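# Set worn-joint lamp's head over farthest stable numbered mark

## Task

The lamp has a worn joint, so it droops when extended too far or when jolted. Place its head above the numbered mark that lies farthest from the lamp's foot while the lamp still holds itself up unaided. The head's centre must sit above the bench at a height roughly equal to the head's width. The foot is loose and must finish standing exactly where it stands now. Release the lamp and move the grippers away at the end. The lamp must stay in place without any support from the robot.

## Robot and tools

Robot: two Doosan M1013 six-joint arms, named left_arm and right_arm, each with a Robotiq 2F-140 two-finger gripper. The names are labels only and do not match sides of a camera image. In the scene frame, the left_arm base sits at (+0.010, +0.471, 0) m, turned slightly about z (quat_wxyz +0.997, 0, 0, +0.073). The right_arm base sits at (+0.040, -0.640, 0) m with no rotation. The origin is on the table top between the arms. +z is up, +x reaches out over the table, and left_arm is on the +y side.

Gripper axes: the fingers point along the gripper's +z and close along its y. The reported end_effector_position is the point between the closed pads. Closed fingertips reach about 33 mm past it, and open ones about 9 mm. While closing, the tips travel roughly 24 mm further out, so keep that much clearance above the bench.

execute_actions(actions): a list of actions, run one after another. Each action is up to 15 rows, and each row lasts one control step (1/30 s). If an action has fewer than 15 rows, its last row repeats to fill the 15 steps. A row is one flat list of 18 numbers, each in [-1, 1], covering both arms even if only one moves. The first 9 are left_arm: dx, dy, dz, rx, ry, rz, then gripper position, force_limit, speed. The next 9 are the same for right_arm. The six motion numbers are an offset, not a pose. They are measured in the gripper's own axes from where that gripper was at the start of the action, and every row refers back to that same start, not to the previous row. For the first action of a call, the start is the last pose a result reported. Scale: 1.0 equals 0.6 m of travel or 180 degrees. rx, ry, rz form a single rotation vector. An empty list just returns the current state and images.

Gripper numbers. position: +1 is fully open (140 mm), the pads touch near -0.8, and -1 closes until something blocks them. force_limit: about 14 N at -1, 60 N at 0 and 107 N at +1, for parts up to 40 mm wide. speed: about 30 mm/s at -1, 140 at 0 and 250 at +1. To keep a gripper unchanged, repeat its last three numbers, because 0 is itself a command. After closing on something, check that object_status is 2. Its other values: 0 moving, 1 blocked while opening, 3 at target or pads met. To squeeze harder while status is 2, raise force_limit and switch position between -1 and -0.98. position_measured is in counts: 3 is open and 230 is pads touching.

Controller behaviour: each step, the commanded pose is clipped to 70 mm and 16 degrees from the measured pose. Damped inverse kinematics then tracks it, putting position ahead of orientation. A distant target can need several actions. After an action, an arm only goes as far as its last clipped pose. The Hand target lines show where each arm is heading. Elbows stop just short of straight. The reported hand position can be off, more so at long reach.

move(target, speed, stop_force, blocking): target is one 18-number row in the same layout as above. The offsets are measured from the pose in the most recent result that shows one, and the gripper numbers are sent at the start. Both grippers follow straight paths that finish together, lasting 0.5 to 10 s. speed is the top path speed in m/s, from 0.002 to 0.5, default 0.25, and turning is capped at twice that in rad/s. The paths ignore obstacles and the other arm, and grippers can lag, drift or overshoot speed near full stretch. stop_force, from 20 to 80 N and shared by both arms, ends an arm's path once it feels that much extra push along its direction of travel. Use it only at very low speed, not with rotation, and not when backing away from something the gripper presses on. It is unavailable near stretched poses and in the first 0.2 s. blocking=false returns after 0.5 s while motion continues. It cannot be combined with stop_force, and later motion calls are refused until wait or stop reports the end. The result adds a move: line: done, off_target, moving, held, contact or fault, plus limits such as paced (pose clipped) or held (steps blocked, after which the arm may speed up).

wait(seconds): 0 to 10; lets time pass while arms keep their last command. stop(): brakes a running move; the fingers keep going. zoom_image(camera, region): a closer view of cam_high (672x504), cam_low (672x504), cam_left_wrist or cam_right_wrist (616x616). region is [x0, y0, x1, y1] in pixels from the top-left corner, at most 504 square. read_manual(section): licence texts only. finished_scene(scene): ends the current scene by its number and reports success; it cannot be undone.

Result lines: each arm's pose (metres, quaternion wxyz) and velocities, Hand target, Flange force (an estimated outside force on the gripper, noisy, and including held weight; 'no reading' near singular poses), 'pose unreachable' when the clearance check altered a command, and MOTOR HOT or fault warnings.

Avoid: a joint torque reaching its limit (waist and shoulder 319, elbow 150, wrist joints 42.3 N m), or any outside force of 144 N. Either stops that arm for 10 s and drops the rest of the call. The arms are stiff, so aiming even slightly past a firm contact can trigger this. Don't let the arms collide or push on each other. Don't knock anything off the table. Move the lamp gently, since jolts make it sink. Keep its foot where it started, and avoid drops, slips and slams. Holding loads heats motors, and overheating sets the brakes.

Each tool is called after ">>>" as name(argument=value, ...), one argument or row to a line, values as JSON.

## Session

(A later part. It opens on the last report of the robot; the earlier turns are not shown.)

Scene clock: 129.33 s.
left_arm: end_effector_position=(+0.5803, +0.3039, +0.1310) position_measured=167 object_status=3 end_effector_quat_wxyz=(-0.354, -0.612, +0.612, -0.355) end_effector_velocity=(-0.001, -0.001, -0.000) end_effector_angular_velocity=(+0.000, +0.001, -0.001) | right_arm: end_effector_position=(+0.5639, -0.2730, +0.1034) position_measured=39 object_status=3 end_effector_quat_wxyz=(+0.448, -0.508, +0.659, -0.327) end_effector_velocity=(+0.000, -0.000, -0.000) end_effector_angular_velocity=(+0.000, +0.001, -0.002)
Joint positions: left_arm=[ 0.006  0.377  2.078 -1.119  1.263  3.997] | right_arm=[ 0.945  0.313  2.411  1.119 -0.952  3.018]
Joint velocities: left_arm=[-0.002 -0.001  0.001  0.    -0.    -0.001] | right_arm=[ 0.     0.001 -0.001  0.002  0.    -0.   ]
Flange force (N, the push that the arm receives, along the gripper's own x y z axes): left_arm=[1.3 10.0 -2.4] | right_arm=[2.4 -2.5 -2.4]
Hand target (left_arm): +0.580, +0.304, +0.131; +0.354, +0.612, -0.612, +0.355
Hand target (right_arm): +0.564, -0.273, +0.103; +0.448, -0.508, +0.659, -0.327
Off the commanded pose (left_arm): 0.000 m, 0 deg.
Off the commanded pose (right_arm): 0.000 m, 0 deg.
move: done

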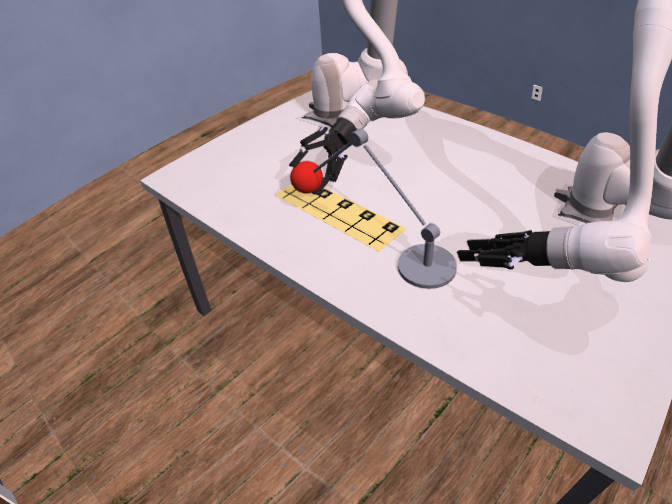

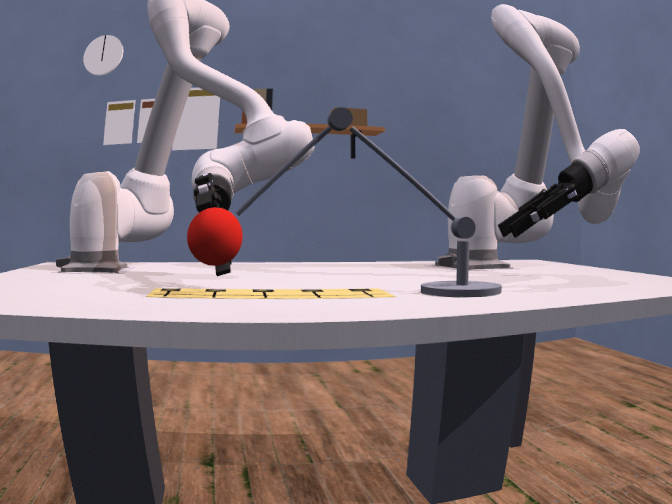

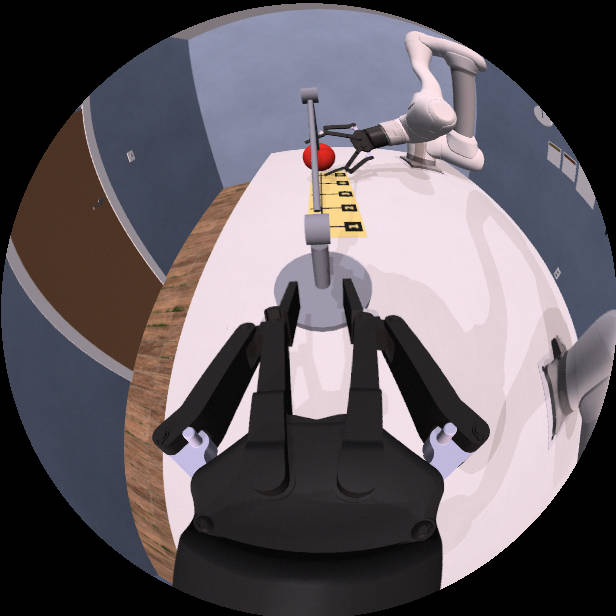

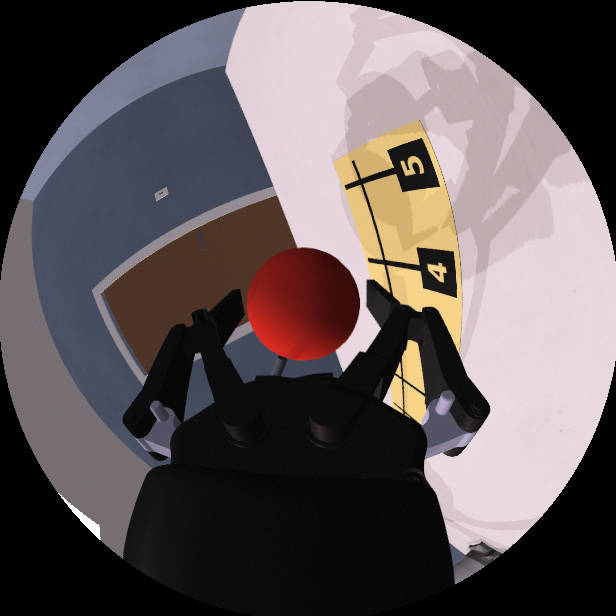

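>>> wait(
  seconds=4,
)

>>> move(
  target=[0,0,-0.15,0,0,0,-0.3,0.2,-1, 0,0,-0.28,0,0,0,0.72,-0.2,-1],
  speed=0.2,
)

>>> zoom_image(
  camera="cam_low",
  region=[150, 180, 280, 310],
)

>>> zoom_image(
  camera="cam_high",
  region=[390, 215, 470, 295],
)

>>> zoom_image(
  camera="cam_high",
  region=[260, 120, 390, 250],
)

Scene clock: 134.60 s.
left_arm: end_effector_position=(+0.5803, +0.3040, +0.1310) position_measured=167 object_status=3 end_effector_quat_wxyz=(-0.354, -0.612, +0.612, -0.355) end_effector_velocity=(-0.000, +0.000, +0.000) end_effector_angular_velocity=(-0.000, +0.000, +0.000) | right_arm: end_effector_position=(+0.5639, -0.2730, +0.1034) position_measured=39 object_status=3 end_effector_quat_wxyz=(+0.448, -0.508, +0.659, -0.327) end_effector_velocity=(-0.000, -0.000, +0.001) end_effector_angular_velocity=(+0.000, -0.000, -0.000)
Joint positions: left_arm=[ 0.006  0.377  2.078 -1.119  1.263  3.997] | right_arm=[ 0.945  0.313  2.411  1.119 -0.952  3.018]
Joint velocities: left_arm=[ 0.001 -0.001  0.001 -0.     0.001  0.   ] | right_arm=[ 0.    -0.001  0.     0.001  0.    -0.001]
Flange force (N, the push that the arm receives, along the gripper's own x y z axes): left_arm=[4.3 13.3 -4.5] | right_arm=[-1.0 -4.3 -8.9]
Hand target (left_arm): +0.580, +0.304, +0.131; +0.354, +0.612, -0.612, +0.355
Hand target (right_arm): +0.564, -0.273, +0.103; +0.448, -0.508, +0.659, -0.327
Off the commanded pose (left_arm): 0.000 m, 0 deg.
Off the commanded pose (right_arm): 0.000 m, 0 deg.
wait: 4.00 s; at rest from the start

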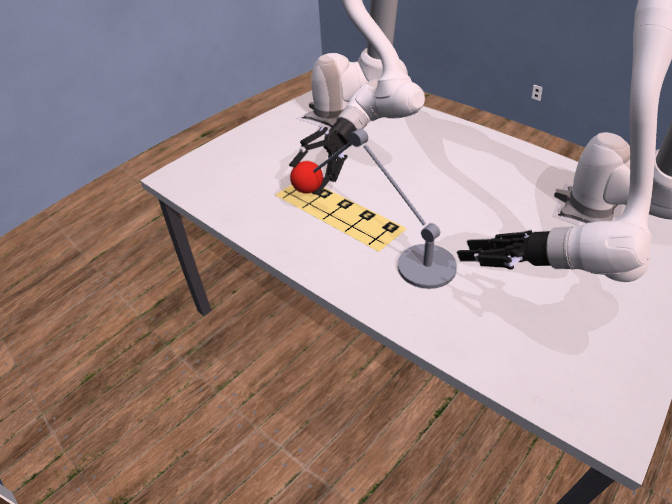

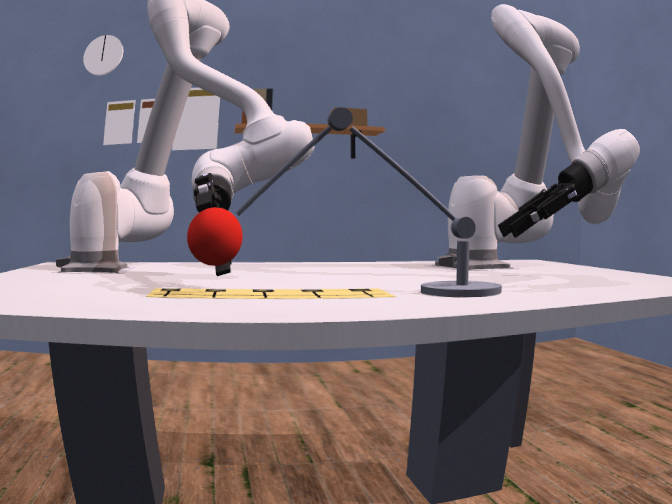

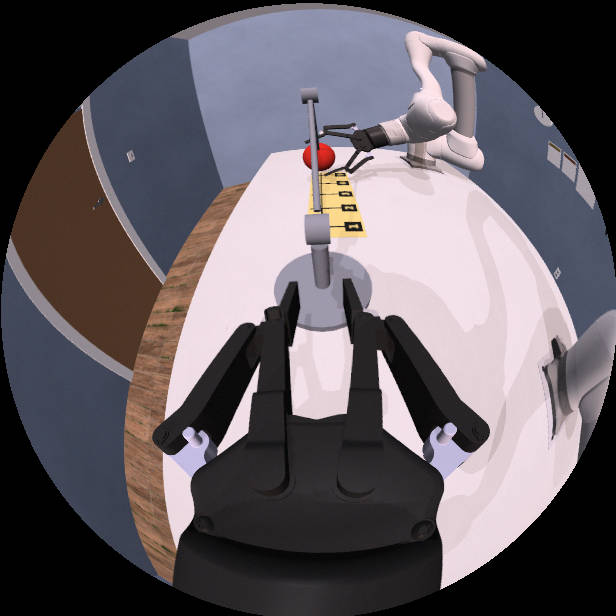

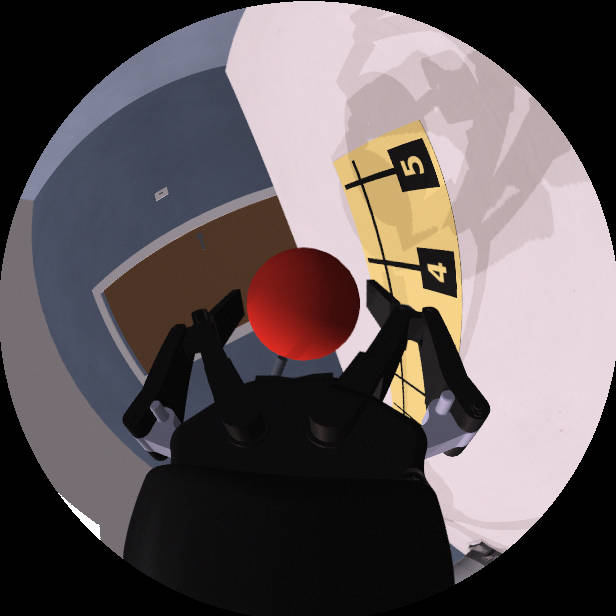

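Scene clock: 135.80 s.
left_arm: end_effector_position=(+0.5802, +0.3819, +0.1759) position_measured=167 object_status=3 end_effector_quat_wxyz=(-0.354, -0.611, +0.612, -0.355) end_effector_velocity=(-0.000, -0.000, -0.000) end_effector_angular_velocity=(-0.000, +0.001, -0.000) | right_arm: end_effector_position=(+0.4091, -0.2770, +0.1680) position_measured=39 object_status=3 end_effector_quat_wxyz=(+0.448, -0.508, +0.659, -0.327) end_effector_velocity=(-0.000, -0.000, +0.000) end_effector_angular_velocity=(-0.001, -0.001, +0.001)
Joint positions: left_arm=[ 0.134  0.342  2.014 -1.012  1.387  3.95 ] | right_arm=[ 1.302  0.098  2.482  1.545 -1.082  2.811]
Joint velocities: left_arm=[ 0.  0.  0.  0.  0. -0.] | right_arm=[ 0.    -0.001  0.001 -0.001 -0.    -0.   ]
Flange force (N, the push that the arm receives, along the gripper's own x y z axes): left_arm=[-0.3 10.1 -0.9] | right_arm=[-0.2 1.7 -4.6]
Hand target (left_arm): +0.580, +0.382, +0.176; +0.354, +0.611, -0.612, +0.355
Hand target (right_arm): +0.409, -0.277, +0.168; +0.448, -0.508, +0.659, -0.327
Off the commanded pose (left_arm): 0.000 m, 0 deg.
Off the commanded pose (right_arm): 0.000 m, 0 deg.
move: done

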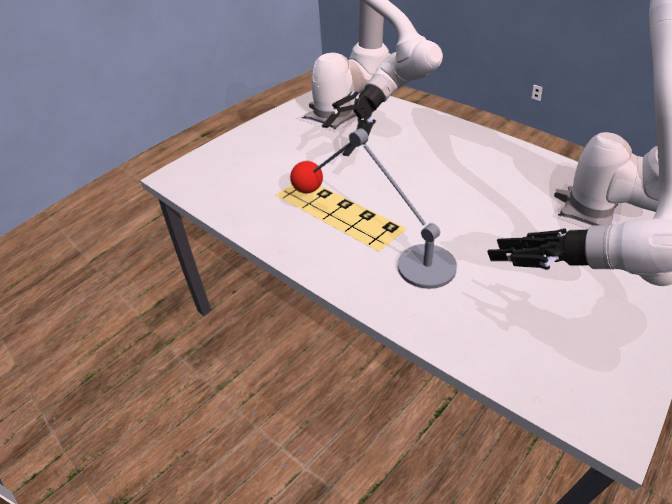

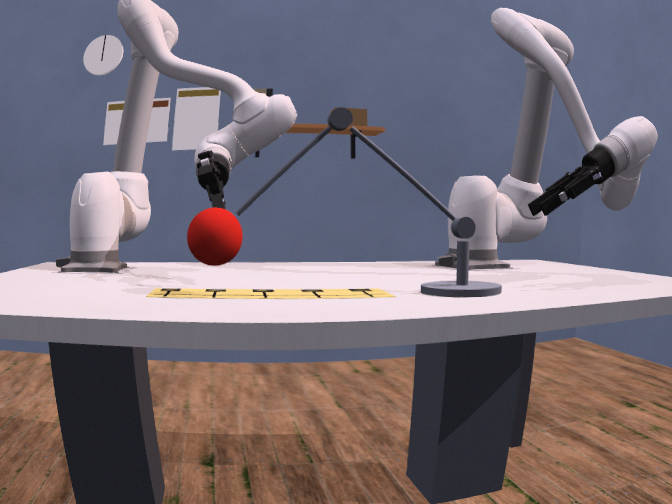

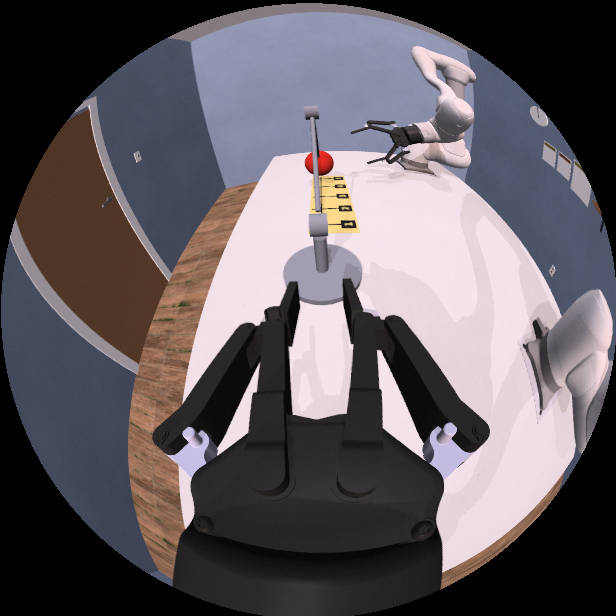

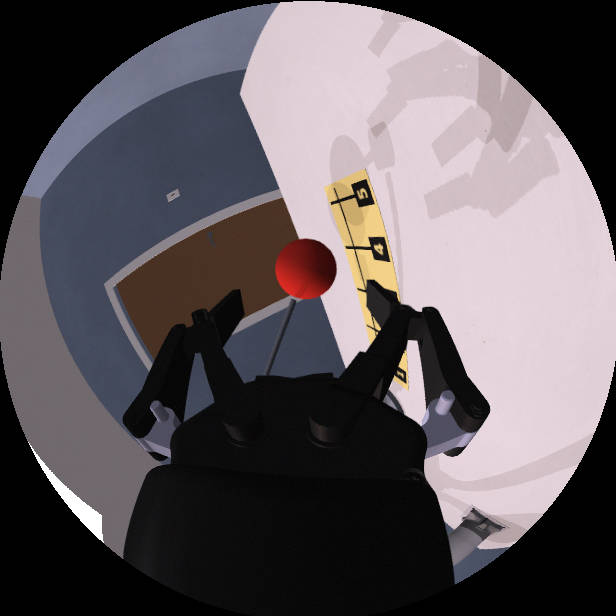

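Region (150, 180, 280, 310) of cam_low's 672x504 image, scaled by 3.877, with more detail than that image has.

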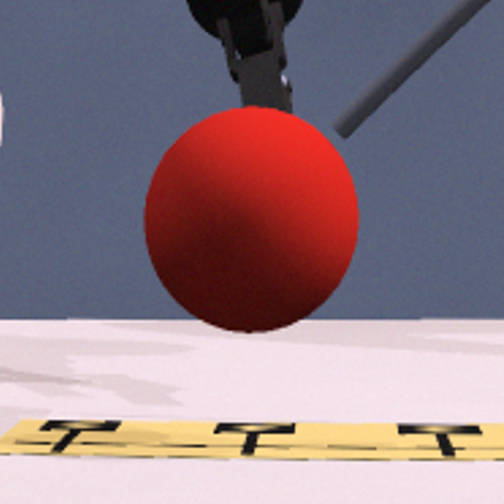

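Region (390, 215, 470, 295) of cam_high's 672x504 image, scaled by 6.300, with more detail than that image has.

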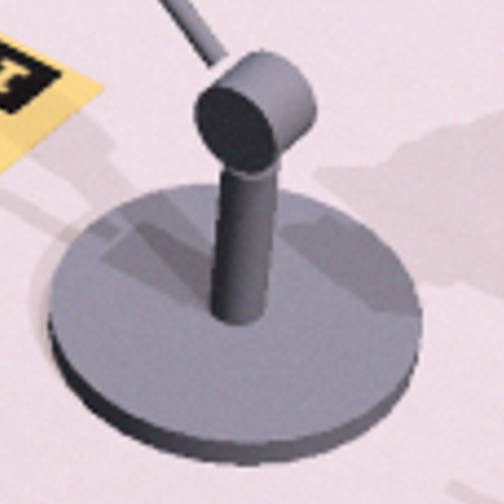

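Region (260, 120, 390, 250) of cam_high's 672x504 image, scaled by 3.877, with more detail than that image has.

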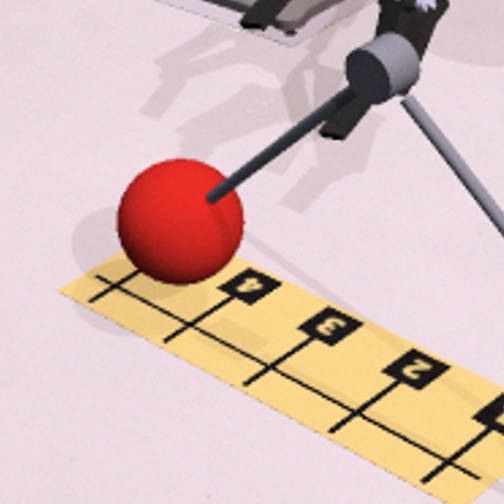

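>>> finished_scene(
  scene=1,
)

The scene is finished: the task was done.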